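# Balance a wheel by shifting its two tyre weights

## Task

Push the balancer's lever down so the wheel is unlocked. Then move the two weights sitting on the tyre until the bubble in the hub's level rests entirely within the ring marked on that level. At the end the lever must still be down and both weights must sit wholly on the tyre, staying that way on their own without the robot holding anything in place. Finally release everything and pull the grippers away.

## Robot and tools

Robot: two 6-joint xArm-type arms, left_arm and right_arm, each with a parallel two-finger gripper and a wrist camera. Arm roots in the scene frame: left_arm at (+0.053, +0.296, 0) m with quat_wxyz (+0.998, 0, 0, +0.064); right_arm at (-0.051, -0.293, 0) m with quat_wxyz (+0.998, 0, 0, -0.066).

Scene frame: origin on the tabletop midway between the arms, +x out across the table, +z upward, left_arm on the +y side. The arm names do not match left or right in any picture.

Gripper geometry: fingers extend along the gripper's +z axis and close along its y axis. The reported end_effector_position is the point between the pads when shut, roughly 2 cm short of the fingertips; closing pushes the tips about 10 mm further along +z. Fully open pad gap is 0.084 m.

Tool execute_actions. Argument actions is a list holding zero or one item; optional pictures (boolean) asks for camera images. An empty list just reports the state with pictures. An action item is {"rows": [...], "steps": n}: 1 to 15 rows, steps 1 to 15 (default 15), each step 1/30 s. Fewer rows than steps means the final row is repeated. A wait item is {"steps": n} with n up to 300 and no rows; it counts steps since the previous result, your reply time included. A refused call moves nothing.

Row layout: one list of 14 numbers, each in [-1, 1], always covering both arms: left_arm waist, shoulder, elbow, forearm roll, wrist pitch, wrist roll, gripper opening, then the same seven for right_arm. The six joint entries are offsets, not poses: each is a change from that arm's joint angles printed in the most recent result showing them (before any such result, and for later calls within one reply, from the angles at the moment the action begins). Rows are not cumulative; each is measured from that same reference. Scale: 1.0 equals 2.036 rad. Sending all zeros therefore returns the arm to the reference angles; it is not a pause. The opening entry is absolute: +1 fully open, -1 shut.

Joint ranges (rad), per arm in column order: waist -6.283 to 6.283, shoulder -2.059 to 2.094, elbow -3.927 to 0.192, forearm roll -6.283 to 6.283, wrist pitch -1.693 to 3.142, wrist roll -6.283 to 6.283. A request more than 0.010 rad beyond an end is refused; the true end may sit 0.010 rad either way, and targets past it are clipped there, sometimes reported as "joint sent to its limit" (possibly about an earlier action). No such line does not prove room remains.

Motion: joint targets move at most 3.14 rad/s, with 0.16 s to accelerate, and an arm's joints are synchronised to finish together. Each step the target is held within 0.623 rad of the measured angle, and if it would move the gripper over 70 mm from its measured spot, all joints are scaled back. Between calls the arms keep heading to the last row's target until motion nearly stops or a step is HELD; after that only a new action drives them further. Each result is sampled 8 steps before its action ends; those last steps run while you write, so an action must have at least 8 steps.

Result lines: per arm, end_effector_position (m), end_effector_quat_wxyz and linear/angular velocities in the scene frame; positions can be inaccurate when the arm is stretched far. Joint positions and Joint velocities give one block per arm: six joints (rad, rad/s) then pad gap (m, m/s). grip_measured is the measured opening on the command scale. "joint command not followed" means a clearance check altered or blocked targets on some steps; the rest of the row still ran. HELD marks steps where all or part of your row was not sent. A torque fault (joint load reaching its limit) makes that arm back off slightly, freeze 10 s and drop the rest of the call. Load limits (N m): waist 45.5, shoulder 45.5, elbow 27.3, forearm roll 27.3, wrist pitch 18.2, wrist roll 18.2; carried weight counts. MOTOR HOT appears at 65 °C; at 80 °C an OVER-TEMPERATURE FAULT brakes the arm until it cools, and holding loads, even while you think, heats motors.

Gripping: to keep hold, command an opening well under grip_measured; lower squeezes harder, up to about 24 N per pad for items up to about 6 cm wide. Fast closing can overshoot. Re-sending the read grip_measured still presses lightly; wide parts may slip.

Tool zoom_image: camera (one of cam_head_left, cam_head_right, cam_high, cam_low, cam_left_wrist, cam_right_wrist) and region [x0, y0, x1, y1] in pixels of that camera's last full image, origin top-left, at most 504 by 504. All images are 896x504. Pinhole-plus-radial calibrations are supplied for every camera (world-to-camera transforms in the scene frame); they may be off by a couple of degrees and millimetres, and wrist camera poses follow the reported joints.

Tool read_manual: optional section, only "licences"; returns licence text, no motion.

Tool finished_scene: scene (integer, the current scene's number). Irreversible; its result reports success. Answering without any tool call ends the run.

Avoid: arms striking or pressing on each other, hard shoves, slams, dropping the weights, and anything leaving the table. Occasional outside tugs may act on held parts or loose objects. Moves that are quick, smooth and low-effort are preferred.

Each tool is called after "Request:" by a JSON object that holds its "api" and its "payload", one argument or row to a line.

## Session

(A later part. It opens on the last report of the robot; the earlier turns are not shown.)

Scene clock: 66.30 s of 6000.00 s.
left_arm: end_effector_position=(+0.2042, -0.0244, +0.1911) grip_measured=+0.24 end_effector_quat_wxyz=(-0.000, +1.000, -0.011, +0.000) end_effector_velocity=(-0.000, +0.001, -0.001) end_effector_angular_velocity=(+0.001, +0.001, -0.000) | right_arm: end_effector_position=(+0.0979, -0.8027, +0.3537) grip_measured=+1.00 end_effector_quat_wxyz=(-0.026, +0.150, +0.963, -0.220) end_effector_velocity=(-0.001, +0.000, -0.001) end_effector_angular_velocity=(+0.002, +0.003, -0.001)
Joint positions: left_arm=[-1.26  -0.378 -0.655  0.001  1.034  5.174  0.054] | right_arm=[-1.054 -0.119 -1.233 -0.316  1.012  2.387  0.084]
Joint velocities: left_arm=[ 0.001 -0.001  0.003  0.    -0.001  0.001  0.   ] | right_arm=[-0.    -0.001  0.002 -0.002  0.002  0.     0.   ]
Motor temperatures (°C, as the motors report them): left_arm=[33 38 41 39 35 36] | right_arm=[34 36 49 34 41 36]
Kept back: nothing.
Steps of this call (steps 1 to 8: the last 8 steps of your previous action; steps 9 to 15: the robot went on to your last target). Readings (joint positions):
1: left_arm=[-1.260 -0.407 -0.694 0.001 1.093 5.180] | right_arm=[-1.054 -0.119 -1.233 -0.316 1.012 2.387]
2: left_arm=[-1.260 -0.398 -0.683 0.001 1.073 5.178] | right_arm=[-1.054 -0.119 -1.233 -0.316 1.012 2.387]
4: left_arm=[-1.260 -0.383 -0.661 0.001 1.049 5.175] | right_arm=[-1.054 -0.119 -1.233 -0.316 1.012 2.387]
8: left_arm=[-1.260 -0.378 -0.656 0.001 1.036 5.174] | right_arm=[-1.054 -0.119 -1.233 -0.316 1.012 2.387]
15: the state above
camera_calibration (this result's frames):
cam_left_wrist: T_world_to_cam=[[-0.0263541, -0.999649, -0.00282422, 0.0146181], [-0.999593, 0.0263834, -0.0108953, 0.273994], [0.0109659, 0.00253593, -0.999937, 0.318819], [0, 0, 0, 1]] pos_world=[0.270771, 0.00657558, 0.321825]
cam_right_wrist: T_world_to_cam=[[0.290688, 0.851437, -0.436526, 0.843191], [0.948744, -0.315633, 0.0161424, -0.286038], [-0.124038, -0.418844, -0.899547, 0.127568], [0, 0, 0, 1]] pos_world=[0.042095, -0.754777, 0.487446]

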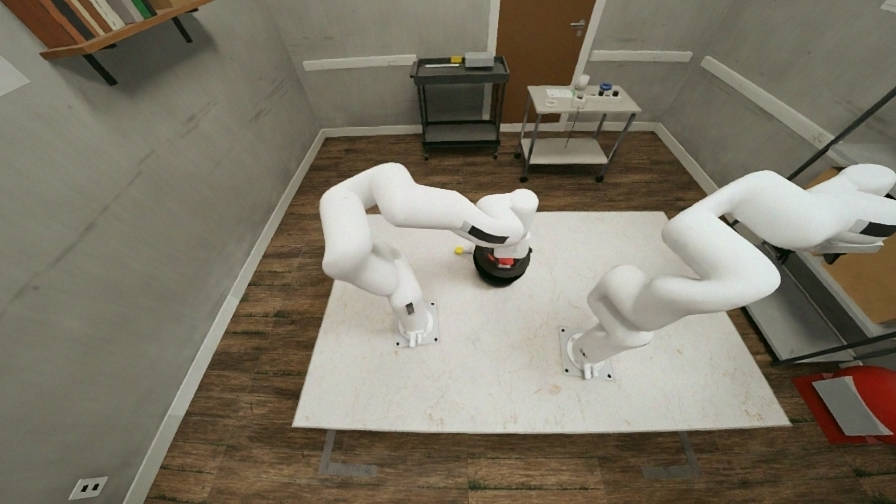

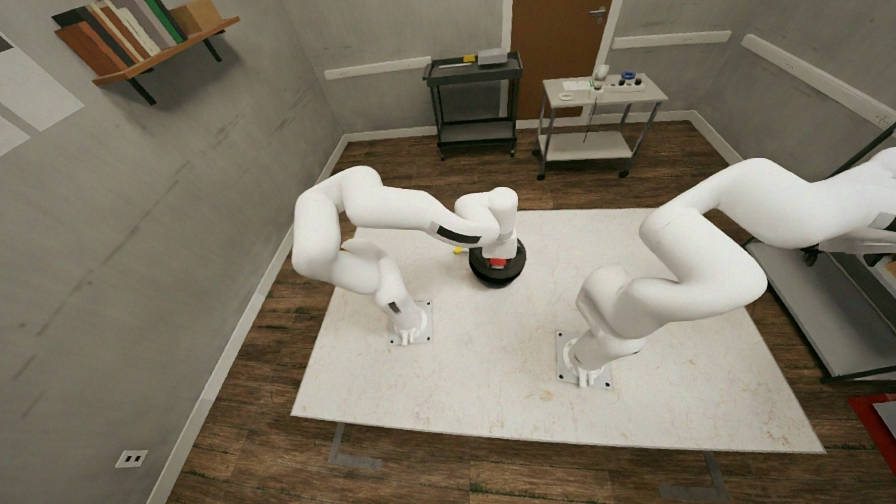

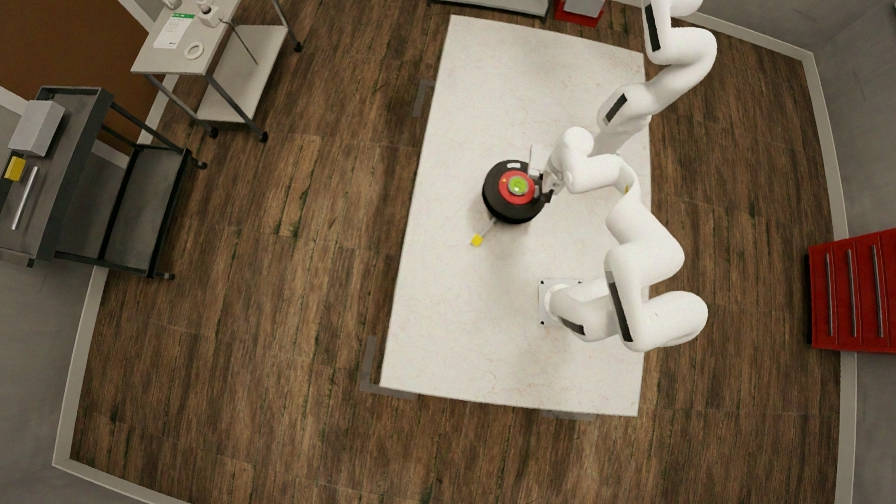

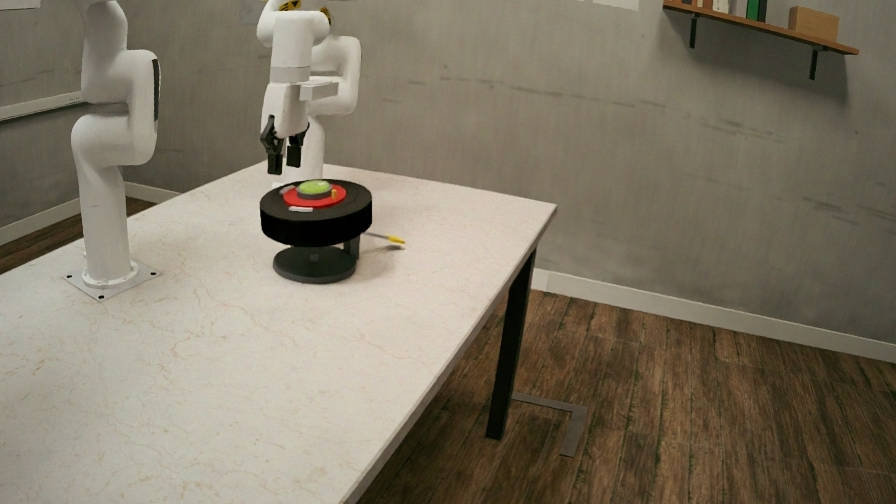

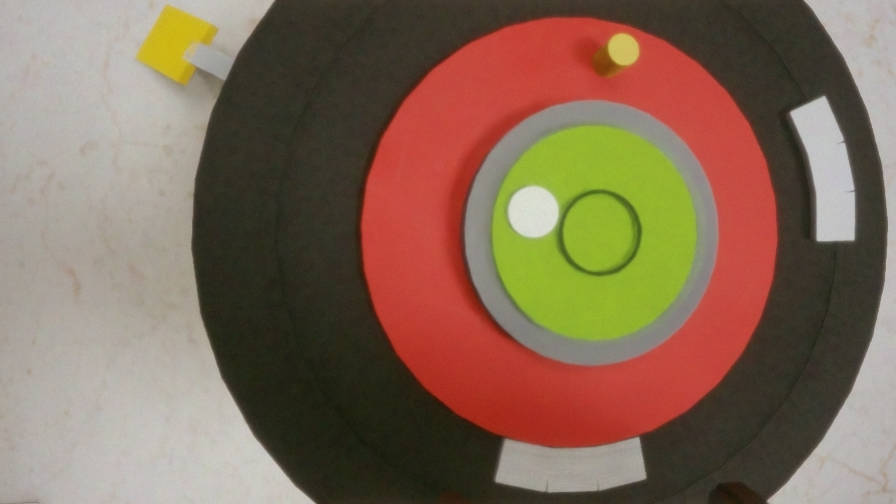

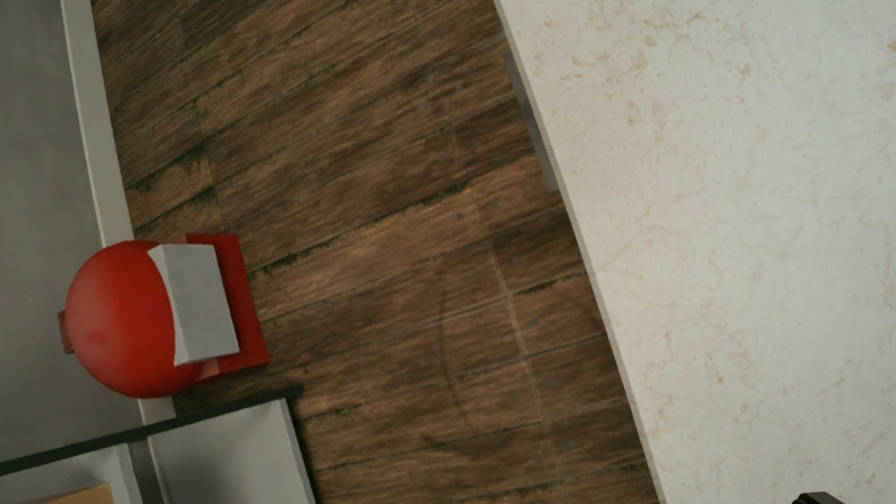

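Request:
{"api": "execute_actions", "payload": {
  "actions": [
    {"rows":[[0,0.007,0.008,0,-0.015,0.007,0.25,0,0,0,0,0,0,1],[0,0.014,0.016,0,-0.03,0.007,0.25,0,0,0,0,0,0,1],[0,0.018,0.022,0,-0.04,0.007,0.25,0,0,0,0,0,0,1],[0,0.02,0.024,0,-0.044,0.007,0.25,0,0,0,0,0,0,1],[0,0.022,0.026,0,-0.048,0.007,0.25,0,0,0,0,0,0,1],[0,0.023,0.0275,0,-0.0505,0.007,0.25,0,0,0,0,0,0,1],[0,0.0245,0.029,0,-0.0535,0.007,0.25,0,0,0,0,0,0,1],[0,0.026,0.0305,0,-0.0565,0.007,0.25,0,0,0,0,0,0,1],[0,0.027,0.032,0,-0.059,0.007,0.25,0,0,0,0,0,0,1],[0,0.028,0.033,0,-0.061,0.007,0.25,0,0,0,0,0,0,1],[0,0.029,0.0345,0,-0.0635,0.007,0.25,0,0,0,0,0,0,1],[0,0.0305,0.036,0,-0.0665,0.007,0.25,0,0,0,0,0,0,1]],"steps":15}
  ]
}}

Request:
{"api": "execute_actions", "payload": {
  "actions": [
    {"steps":15}
  ]
}}

Request:
{"api": "execute_actions", "payload": {
  "actions": [
    {"rows":[[0,0,0,0,0,0,0.18,0,0,0,0,0,0,1],[0,0,0,0,0,0,0.12,0,0,0,0,0,0,1],[0,0,0,0,0,0,0.07,0,0,0,0,0,0,1],[0,0,0,0,0,0,0.02,0,0,0,0,0,0,1],[0,0,0,0,0,0,-0.02,0,0,0,0,0,0,1],[0,0,0,0,0,0,-0.06,0,0,0,0,0,0,1],[0,0,0,0,0,0,-0.1,0,0,0,0,0,0,1],[0,0,0,0,0,0,-0.15,0,0,0,0,0,0,1],[0,0,0,0,0,0,-0.2,0,0,0,0,0,0,1],[0,0,0,0,0,0,-0.3,0,0,0,0,0,0,1],[0,0,0,0,0,0,-0.4,0,0,0,0,0,0,1],[0,0,0,0,0,0,-0.55,0,0,0,0,0,0,1]],"steps":15}
  ]
}}

Request:
{"api": "execute_actions", "payload": {
  "actions": [
    {"rows":[[0,-0.001,-0.001,0,0.002,0,-0.55,0,0,0,0,0,0,1],[0,-0.002,-0.002,0,0.004,0,-0.55,0,0,0,0,0,0,1],[0,-0.003,-0.0035,0,0.0065,0,-0.55,0,0,0,0,0,0,1],[0,-0.004,-0.005,0,0.009,0,-0.55,0,0,0,0,0,0,1],[0,-0.005,-0.006,0,0.011,0,-0.55,0,0,0,0,0,0,1],[0,-0.006,-0.0075,0,0.0135,0,-0.55,0,0,0,0,0,0,1],[0,-0.008,-0.01,0,0.018,0,-0.55,0,0,0,0,0,0,1],[0,-0.01,-0.012,0,0.022,0,-0.55,0,0,0,0,0,0,1],[0,-0.012,-0.015,0,0.027,0,-0.55,0,0,0,0,0,0,1],[0,-0.015,-0.018,0,0.033,0,-0.55,0,0,0,0,0,0,1],[0,-0.019,-0.022,0,0.041,0,-0.55,0,0,0,0,0,0,1],[0,-0.024,-0.028,0,0.052,0,-0.55,0,0,0,0,0,0,1],[0,-0.03,-0.0355,0,0.0665,0,-0.55,0,0,0,0,0,0,1]],"steps":15}
  ]
}}

Request:
{"api": "execute_actions", "payload": {
  "actions": [
    {"steps":70}
  ],
  "pictures": true
}}

Scene clock: 68.03 s of 6000.00 s.
left_arm: end_effector_position=(+0.2040, -0.0240, +0.1660) grip_measured=+0.24 end_effector_quat_wxyz=(-0.002, +1.000, -0.018, -0.001) end_effector_velocity=(-0.010, +0.021, -0.133) end_effector_angular_velocity=(+0.070, +0.033, -0.020) | right_arm: end_effector_position=(+0.0979, -0.8027, +0.3537) grip_measured=+1.00 end_effector_quat_wxyz=(-0.026, +0.150, +0.963, -0.220) end_effector_velocity=(+0.000, -0.000, +0.001) end_effector_angular_velocity=(-0.001, -0.000, +0.000)
Joint positions: left_arm=[-1.26  -0.342 -0.611  0.001  0.957  5.187  0.054] | right_arm=[-1.054 -0.119 -1.233 -0.316  1.012  2.387  0.084]
Joint velocities: left_arm=[ 0.001  0.183  0.235  0.    -0.341  0.021 -0.   ] | right_arm=[ 0.     0.    -0.001 -0.    -0.    -0.     0.   ]
Motor temperatures (°C, as the motors report them): left_arm=[33 38 41 39 35 36] | right_arm=[34 36 49 34 41 36]
Steps of this call (steps 1 to 15: the robot went on to your last target; steps 16 to 45: nothing new was sent; steps 46 to 52: the first 7 steps of this action). Readings (joint positions):
46: left_arm=[-1.260 -0.378 -0.655 0.001 1.034 5.174] | right_arm=[-1.054 -0.119 -1.233 -0.316 1.012 2.387]
47: left_arm=[-1.260 -0.377 -0.654 0.001 1.030 5.176] | right_arm=[-1.054 -0.119 -1.233 -0.316 1.012 2.387]
49: left_arm=[-1.260 -0.366 -0.642 0.001 1.003 5.182] | right_arm=[-1.054 -0.119 -1.233 -0.316 1.012 2.387]
52: the state above

Scene clock: 68.53 s of 6000.00 s.
left_arm: end_effector_position=(+0.2043, -0.0246, +0.1502) grip_measured=+0.24 end_effector_quat_wxyz=(+0.000, +1.000, -0.018, +0.000) end_effector_velocity=(-0.000, -0.001, -0.000) end_effector_angular_velocity=(-0.001, -0.000, -0.001) | right_arm: end_effector_position=(+0.0979, -0.8027, +0.3537) grip_measured=+1.00 end_effector_quat_wxyz=(-0.026, +0.150, +0.963, -0.220) end_effector_velocity=(+0.000, +0.000, -0.001) end_effector_angular_velocity=(+0.001, -0.000, +0.000)
Joint positions: left_arm=[-1.26  -0.317 -0.583  0.001  0.899  5.188  0.054] | right_arm=[-1.054 -0.119 -1.233 -0.316  1.012  2.387  0.084]
Joint velocities: left_arm=[-0.001  0.002  0.    -0.    -0.003  0.     0.   ] | right_arm=[ 0.     0.001 -0.     0.001  0.     0.     0.   ]
Motor temperatures (°C, as the motors report them): left_arm=[33 38 41 39 35 36] | right_arm=[34 36 49 34 41 36]
Kept back: nothing.
Steps of this call (steps 1 to 8: the last 8 steps of your previous action; steps 9 to 15: the robot went on to your last target). Readings (joint positions):
1: left_arm=[-1.260 -0.337 -0.605 0.001 0.947 5.187] | right_arm=[-1.054 -0.119 -1.233 -0.316 1.012 2.387]
2: left_arm=[-1.260 -0.333 -0.600 0.001 0.938 5.188] | right_arm=[-1.054 -0.119 -1.233 -0.316 1.012 2.387]
4: left_arm=[-1.260 -0.327 -0.594 0.001 0.924 5.188] | right_arm=[-1.054 -0.119 -1.233 -0.316 1.012 2.387]
8: left_arm=[-1.260 -0.319 -0.585 0.001 0.904 5.188] | right_arm=[-1.054 -0.119 -1.233 -0.316 1.012 2.387]
15: the state above

Scene clock: 68.77 s of 6000.00 s.
left_arm: end_effector_position=(+0.2043, -0.0249, +0.1507) grip_measured=-0.06 end_effector_quat_wxyz=(+0.000, +1.000, -0.018, +0.000) end_effector_velocity=(-0.001, -0.001, +0.002) end_effector_angular_velocity=(-0.003, +0.001, -0.001) | right_arm: end_effector_position=(+0.0979, -0.8027, +0.3537) grip_measured=+1.00 end_effector_quat_wxyz=(-0.026, +0.150, +0.963, -0.220) end_effector_velocity=(-0.000, +0.000, -0.001) end_effector_angular_velocity=(+0.001, +0.001, -0.000)
Joint positions: left_arm=[-1.26  -0.317 -0.583  0.     0.9    5.188  0.042] | right_arm=[-1.054 -0.119 -1.233 -0.316  1.012  2.387  0.084]
Joint velocities: left_arm=[-0.003 -0.005 -0.003 -0.003  0.005 -0.    -0.041] | right_arm=[ 0.    -0.001  0.002 -0.001  0.001  0.    -0.   ]
Motor temperatures (°C, as the motors report them): left_arm=[33 38 41 39 35 36] | right_arm=[34 36 49 34 41 36]
Steps of this call (steps 1 to 7: the first 7 steps of this action). Readings (joint positions):
1: left_arm=[-1.260 -0.317 -0.583 0.001 0.899 5.188] | right_arm=[-1.054 -0.119 -1.233 -0.316 1.012 2.387]
2: left_arm=[-1.260 -0.317 -0.583 0.001 0.899 5.188] | right_arm=[-1.054 -0.119 -1.233 -0.316 1.012 2.387]
4: left_arm=[-1.260 -0.317 -0.583 0.001 0.899 5.188] | right_arm=[-1.054 -0.119 -1.233 -0.316 1.012 2.387]
7: the state above

Scene clock: 69.27 s of 6000.00 s.
left_arm: end_effector_position=(+0.2043, -0.0246, +0.1549) grip_measured=-0.08 end_effector_quat_wxyz=(-0.000, +1.000, -0.018, +0.000) end_effector_velocity=(+0.003, -0.007, +0.047) end_effector_angular_velocity=(-0.014, -0.006, +0.001) | right_arm: end_effector_position=(+0.0979, -0.8027, +0.3537) grip_measured=+1.00 end_effector_quat_wxyz=(-0.026, +0.150, +0.963, -0.220) end_effector_velocity=(-0.000, +0.000, +0.000) end_effector_angular_velocity=(-0.000, +0.001, +0.000)
Joint positions: left_arm=[-1.26  -0.324 -0.591  0.001  0.916  5.188  0.04 ] | right_arm=[-1.054 -0.119 -1.233 -0.316  1.012  2.387  0.084]
Joint velocities: left_arm=[-0.001 -0.064 -0.088 -0.001  0.137 -0.001  0.   ] | right_arm=[-0.    -0.    -0.001 -0.001  0.001 -0.     0.   ]
Motor temperatures (°C, as the motors report them): left_arm=[33 38 41 39 35 36] | right_arm=[34 36 49 34 41 36]
Steps of this call (steps 1 to 8: the last 8 steps of your previous action; steps 9 to 15: the first 7 steps of this action, its rows measured from where the robot was after step 8). Readings (joint positions):
8: left_arm=[-1.260 -0.317 -0.583 0.000 0.899 5.188] | right_arm=[-1.054 -0.119 -1.233 -0.316 1.012 2.387]
9: left_arm=[-1.260 -0.317 -0.583 0.000 0.899 5.188] | right_arm=[-1.054 -0.119 -1.233 -0.316 1.012 2.387]
10: left_arm=[-1.260 -0.318 -0.584 0.000 0.900 5.188] | right_arm=[-1.054 -0.119 -1.233 -0.316 1.012 2.387]
12: left_arm=[-1.260 -0.319 -0.585 0.001 0.904 5.188] | right_arm=[-1.054 -0.119 -1.233 -0.316 1.012 2.387]
15: the state above

Scene clock: 71.60 s of 6000.00 s.
left_arm: end_effector_position=(+0.2041, -0.0244, +0.1910) grip_measured=-0.08 end_effector_quat_wxyz=(-0.000, +1.000, -0.019, +0.000) end_effector_velocity=(+0.000, +0.000, -0.001) end_effector_angular_velocity=(+0.002, +0.001, +0.002) | right_arm: end_effector_position=(+0.0979, -0.8027, +0.3537) grip_measured=+1.00 end_effector_quat_wxyz=(-0.026, +0.150, +0.963, -0.220) end_effector_velocity=(+0.000, +0.000, -0.001) end_effector_angular_velocity=(+0.002, +0.001, +0.001)
Joint positions: left_arm=[-1.26  -0.378 -0.656  0.     1.035  5.188  0.04 ] | right_arm=[-1.054 -0.119 -1.233 -0.316  1.012  2.387  0.084]
Joint velocities: left_arm=[ 0.001  0.002 -0.     0.     0.    -0.001 -0.   ] | right_arm=[ 0.001  0.001  0.001 -0.     0.001 -0.     0.   ]
Motor temperatures (°C, as the motors report them): left_arm=[33 38 41 39 35 36] | right_arm=[34 36 49 34 41 36]
Kept back: nothing.
Steps of this call (steps 1 to 8: the last 8 steps of your previous action; steps 9 to 30: the robot went on to your last target; steps 31 to 70: nothing new was sent). Readings (joint positions):
1: left_arm=[-1.260 -0.326 -0.595 0.001 0.921 5.188] | right_arm=[-1.054 -0.119 -1.233 -0.316 1.012 2.387]
2: left_arm=[-1.260 -0.329 -0.598 0.001 0.928 5.188] | right_arm=[-1.054 -0.119 -1.233 -0.316 1.012 2.387]
4: left_arm=[-1.260 -0.337 -0.607 0.001 0.944 5.188] | right_arm=[-1.054 -0.119 -1.233 -0.316 1.012 2.387]
8: left_arm=[-1.260 -0.362 -0.636 0.000 0.999 5.188] | right_arm=[-1.054 -0.119 -1.233 -0.316 1.012 2.387]
70: the state above
All arms were judged still, so your last target was given up. Only a new action makes them travel on or press farther. Fingers that are still opening or closing keep moving.
camera_calibration (this result's frames):
cam_left_wrist: T_world_to_cam=[[-0.0406801, -0.999167, -0.00309228, 0.017601], [-0.999115, 0.0407107, -0.0105955, 0.274079], [0.0107125, 0.00265852, -0.999939, 0.318856], [0, 0, 0, 1]] pos_world=[0.271137, 0.00558068, 0.321795]
cam_right_wrist: T_world_to_cam=[[0.290688, 0.851437, -0.436526, 0.843191], [0.948744, -0.315633, 0.0161424, -0.286038], [-0.124038, -0.418844, -0.899547, 0.127568], [0, 0, 0, 1]] pos_world=[0.042095, -0.754777, 0.487446]

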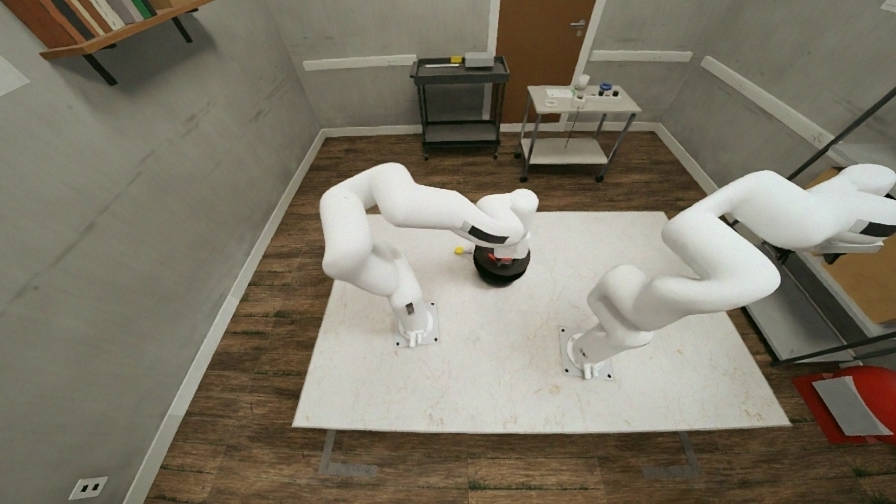

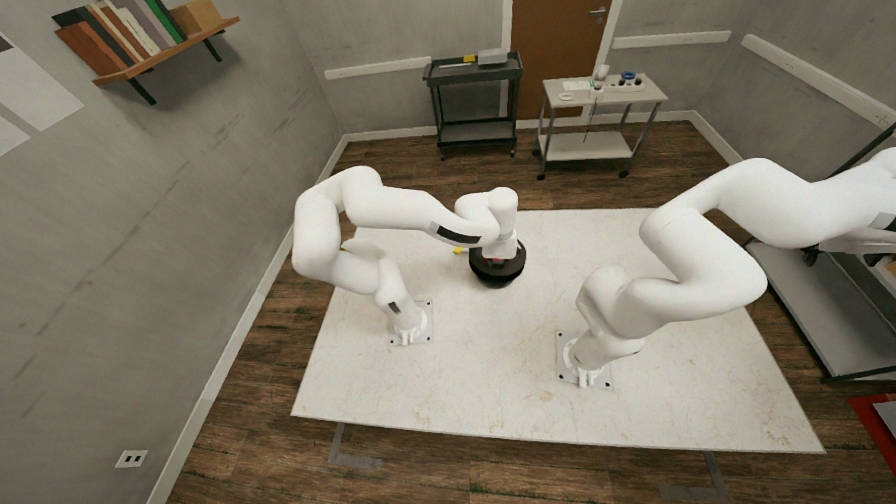

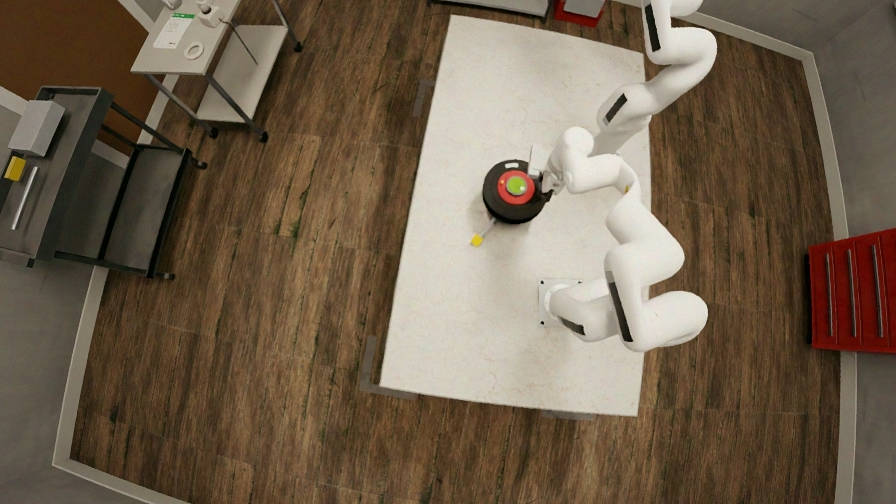

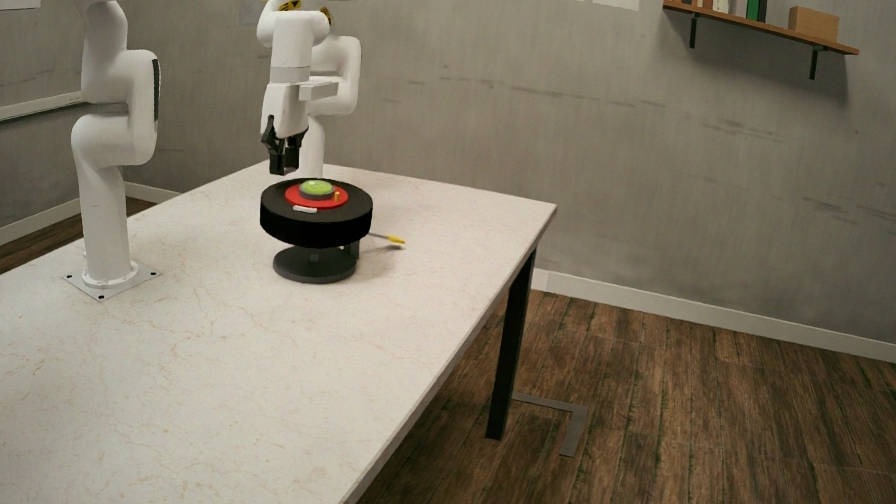

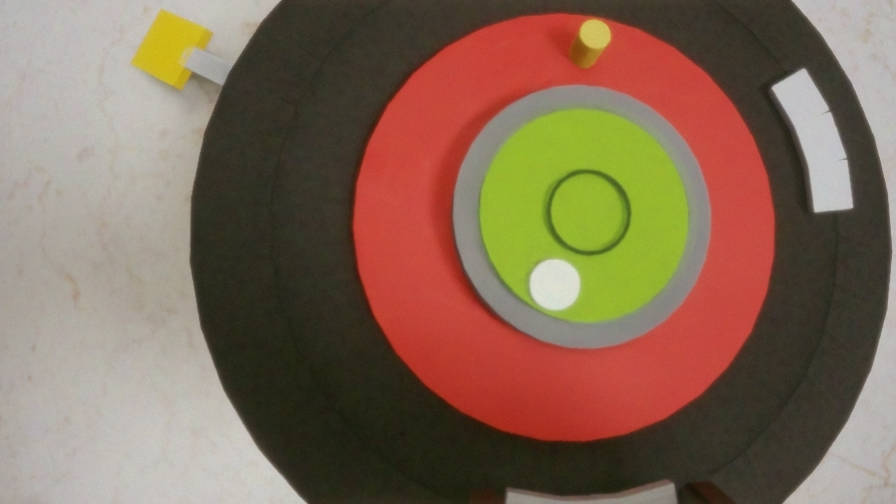

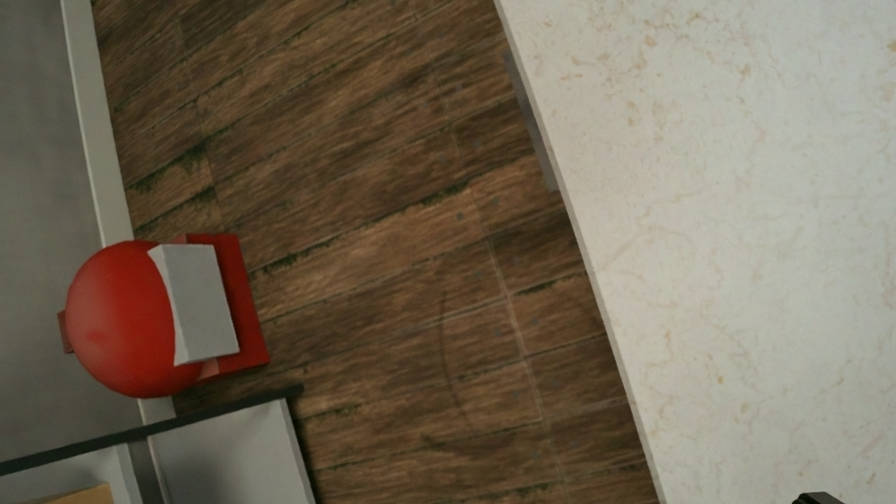

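Request:
{"api": "execute_actions", "payload": {
  "actions": [
    {"rows":[[0.015,-0.023,0.018,0,0.005,0.12,-0.55,0,0,0,0,0,0,1],[0.015,-0.023,0.018,0,0.005,0.12,-0.55,0,0,0,0,0,0,1],[0.03,-0.0469,0.0374,0,0.009,0.241,-0.55,0,0,0,0,0,0,1]],"steps":15}
  ]
}}

Request:
{"api": "execute_actions", "payload": {
  "actions": [
    {"steps":30}
  ],
  "pictures": true
}}

Scene clock: 72.37 s of 6000.00 s.
left_arm: end_effector_position=(+0.2082, -0.0086, +0.1914) grip_measured=-0.08 end_effector_quat_wxyz=(-0.000, +0.992, -0.126, -0.000) end_effector_velocity=(+0.038, +0.150, +0.002) end_effector_angular_velocity=(-0.010, -0.005, -1.931) | right_arm: end_effector_position=(+0.0979, -0.8027, +0.3537) grip_measured=+1.00 end_effector_quat_wxyz=(-0.026, +0.150, +0.963, -0.220) end_effector_velocity=(+0.000, -0.000, +0.001) end_effector_angular_velocity=(-0.002, -0.000, -0.000)
Joint positions: left_arm=[-1.229 -0.426 -0.618  0.     1.044  5.435  0.04 ] | right_arm=[-1.054 -0.119 -1.233 -0.316  1.012  2.387  0.084]
Joint velocities: left_arm=[ 0.295 -0.461  0.363  0.001  0.086  2.225 -0.   ] | right_arm=[ 0.     0.    -0.002 -0.     0.     0.    -0.   ]
Motor temperatures (°C, as the motors report them): left_arm=[33 38 41 39 35 36] | right_arm=[34 36 49 34 41 36]
Steps of this call (steps 1 to 16: nothing new was sent; steps 17 to 23: the first 7 steps of this action). Readings (joint positions):
17: left_arm=[-1.260 -0.378 -0.656 0.000 1.035 5.188] | right_arm=[-1.054 -0.119 -1.233 -0.316 1.012 2.387]
18: left_arm=[-1.259 -0.379 -0.655 0.000 1.035 5.193] | right_arm=[-1.054 -0.119 -1.233 -0.316 1.012 2.387]
20: left_arm=[-1.254 -0.387 -0.648 0.000 1.037 5.241] | right_arm=[-1.054 -0.119 -1.233 -0.316 1.012 2.387]
23: the state above

Scene clock: 73.37 s of 6000.00 s.
left_arm: end_effector_position=(+0.2116, +0.0070, +0.1910) grip_measured=-0.08 end_effector_quat_wxyz=(-0.000, +0.973, -0.231, +0.000) end_effector_velocity=(+0.000, +0.000, -0.000) end_effector_angular_velocity=(+0.000, +0.000, +0.001) | right_arm: end_effector_position=(+0.0979, -0.8027, +0.3537) grip_measured=+1.00 end_effector_quat_wxyz=(-0.026, +0.150, +0.963, -0.220) end_effector_velocity=(-0.000, +0.000, +0.000) end_effector_angular_velocity=(-0.000, +0.001, -0.000)
Joint positions: left_arm=[-1.199 -0.474 -0.58   0.     1.053  5.679  0.04 ] | right_arm=[-1.054 -0.119 -1.233 -0.316  1.012  2.387  0.084]
Joint velocities: left_arm=[ 0.001  0.     0.    -0.     0.    -0.    -0.   ] | right_arm=[-0.    -0.    -0.    -0.     0.001 -0.    -0.   ]
Motor temperatures (°C, as the motors report them): left_arm=[33 38 41 39 35 36] | right_arm=[34 36 49 34 41 36]
Kept back: nothing.
Steps of this call (steps 1 to 8: the last 8 steps of your previous action; steps 9 to 30: the robot went on to your last target). Readings (joint positions):
1: left_arm=[-1.220 -0.440 -0.606 0.000 1.047 5.506] | right_arm=[-1.054 -0.119 -1.233 -0.316 1.012 2.387]
2: left_arm=[-1.212 -0.453 -0.597 0.001 1.049 5.566] | right_arm=[-1.054 -0.119 -1.233 -0.316 1.012 2.387]
4: left_arm=[-1.203 -0.467 -0.585 0.001 1.052 5.638] | right_arm=[-1.054 -0.119 -1.233 -0.316 1.012 2.387]
8: left_arm=[-1.199 -0.473 -0.580 0.000 1.053 5.673] | right_arm=[-1.054 -0.119 -1.233 -0.316 1.012 2.387]
30: the state above
All arms were judged still, so your last target was given up. Only a new action makes them travel on or press farther. Fingers that are still opening or closing keep moving.
camera_calibration (this result's frames):
cam_left_wrist: T_world_to_cam=[[-0.453074, -0.89147, -0.00242862, 0.135603], [-0.891406, 0.453071, -0.0110473, 0.254744], [0.0109487, -0.00284035, -0.999936, 0.318661], [0, 0, 0, 1]] pos_world=[0.28503, 0.00637382, 0.321785]
cam_right_wrist: T_world_to_cam=[[0.290688, 0.851437, -0.436526, 0.843191], [0.948744, -0.315633, 0.0161424, -0.286038], [-0.124038, -0.418844, -0.899547, 0.127568], [0, 0, 0, 1]] pos_world=[0.042095, -0.754777, 0.487446]

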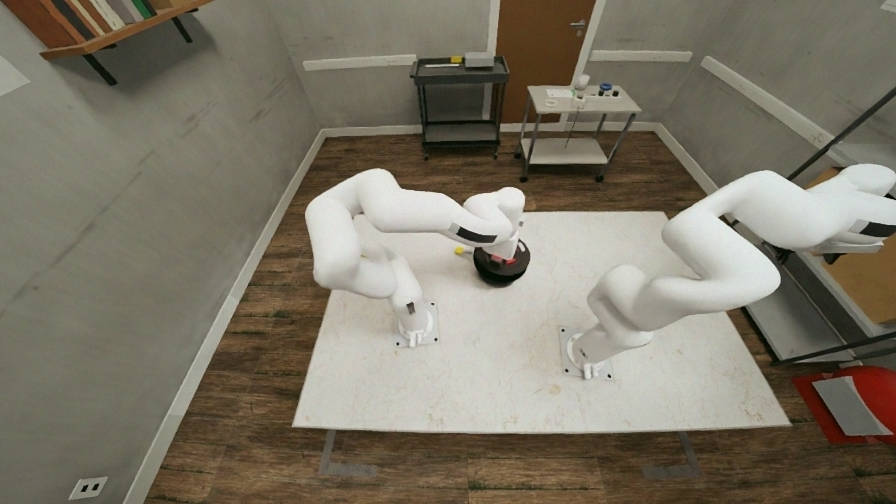

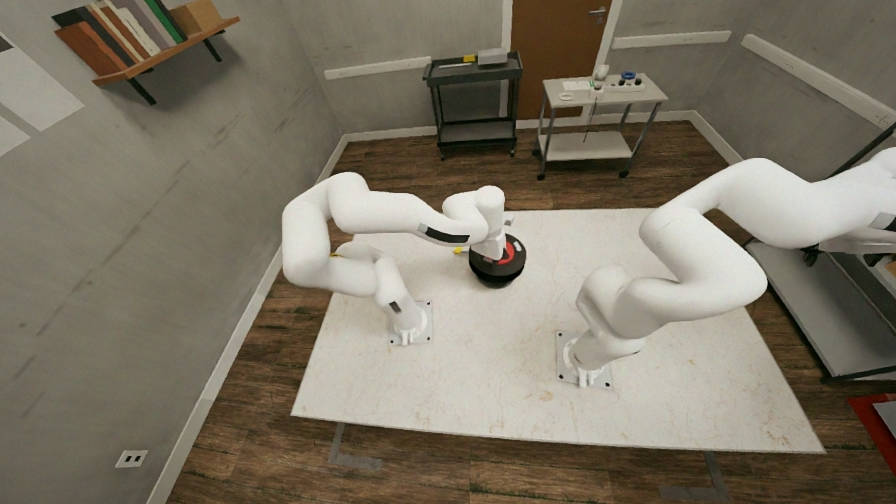

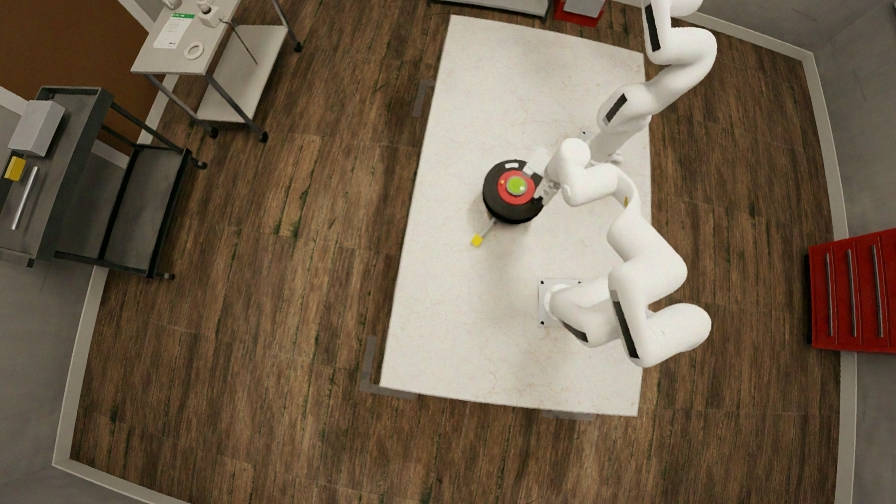

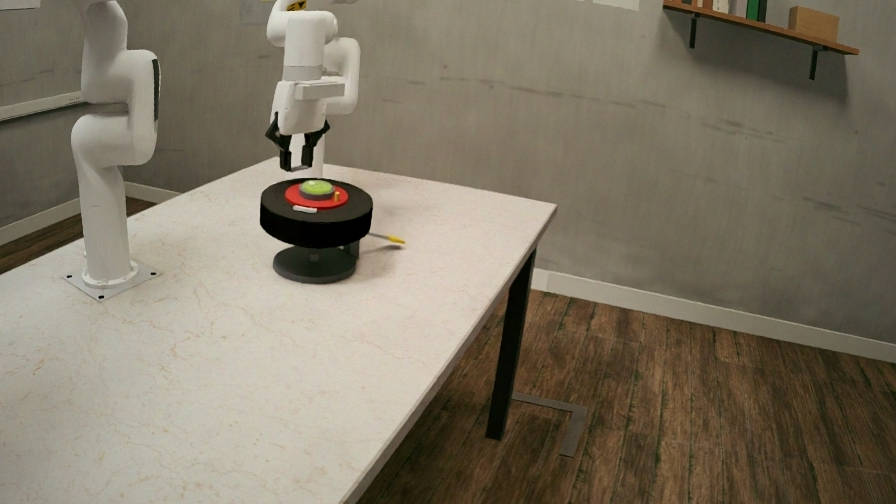

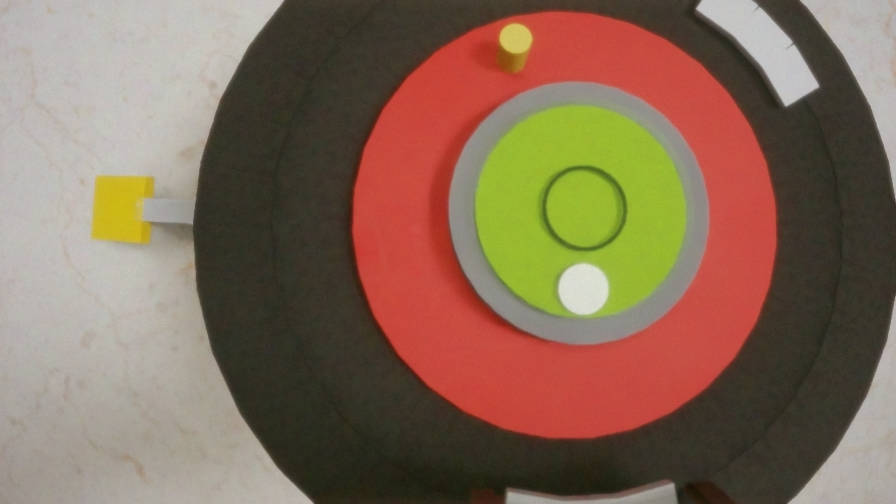

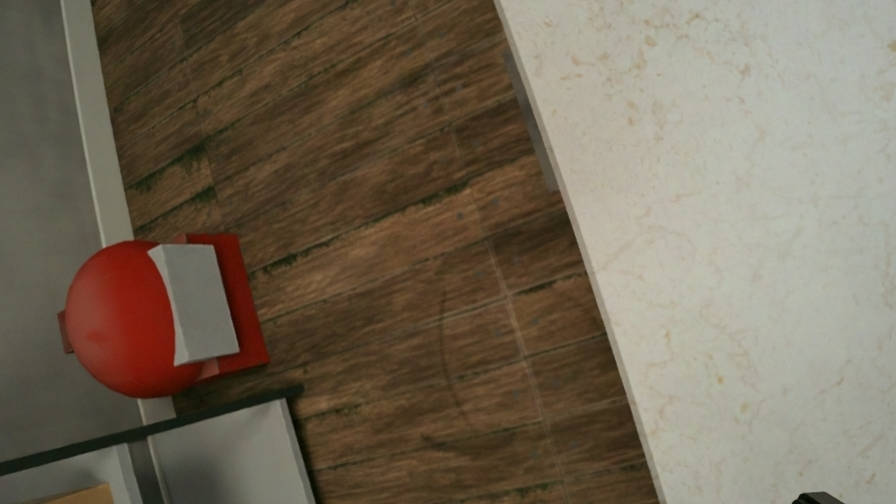

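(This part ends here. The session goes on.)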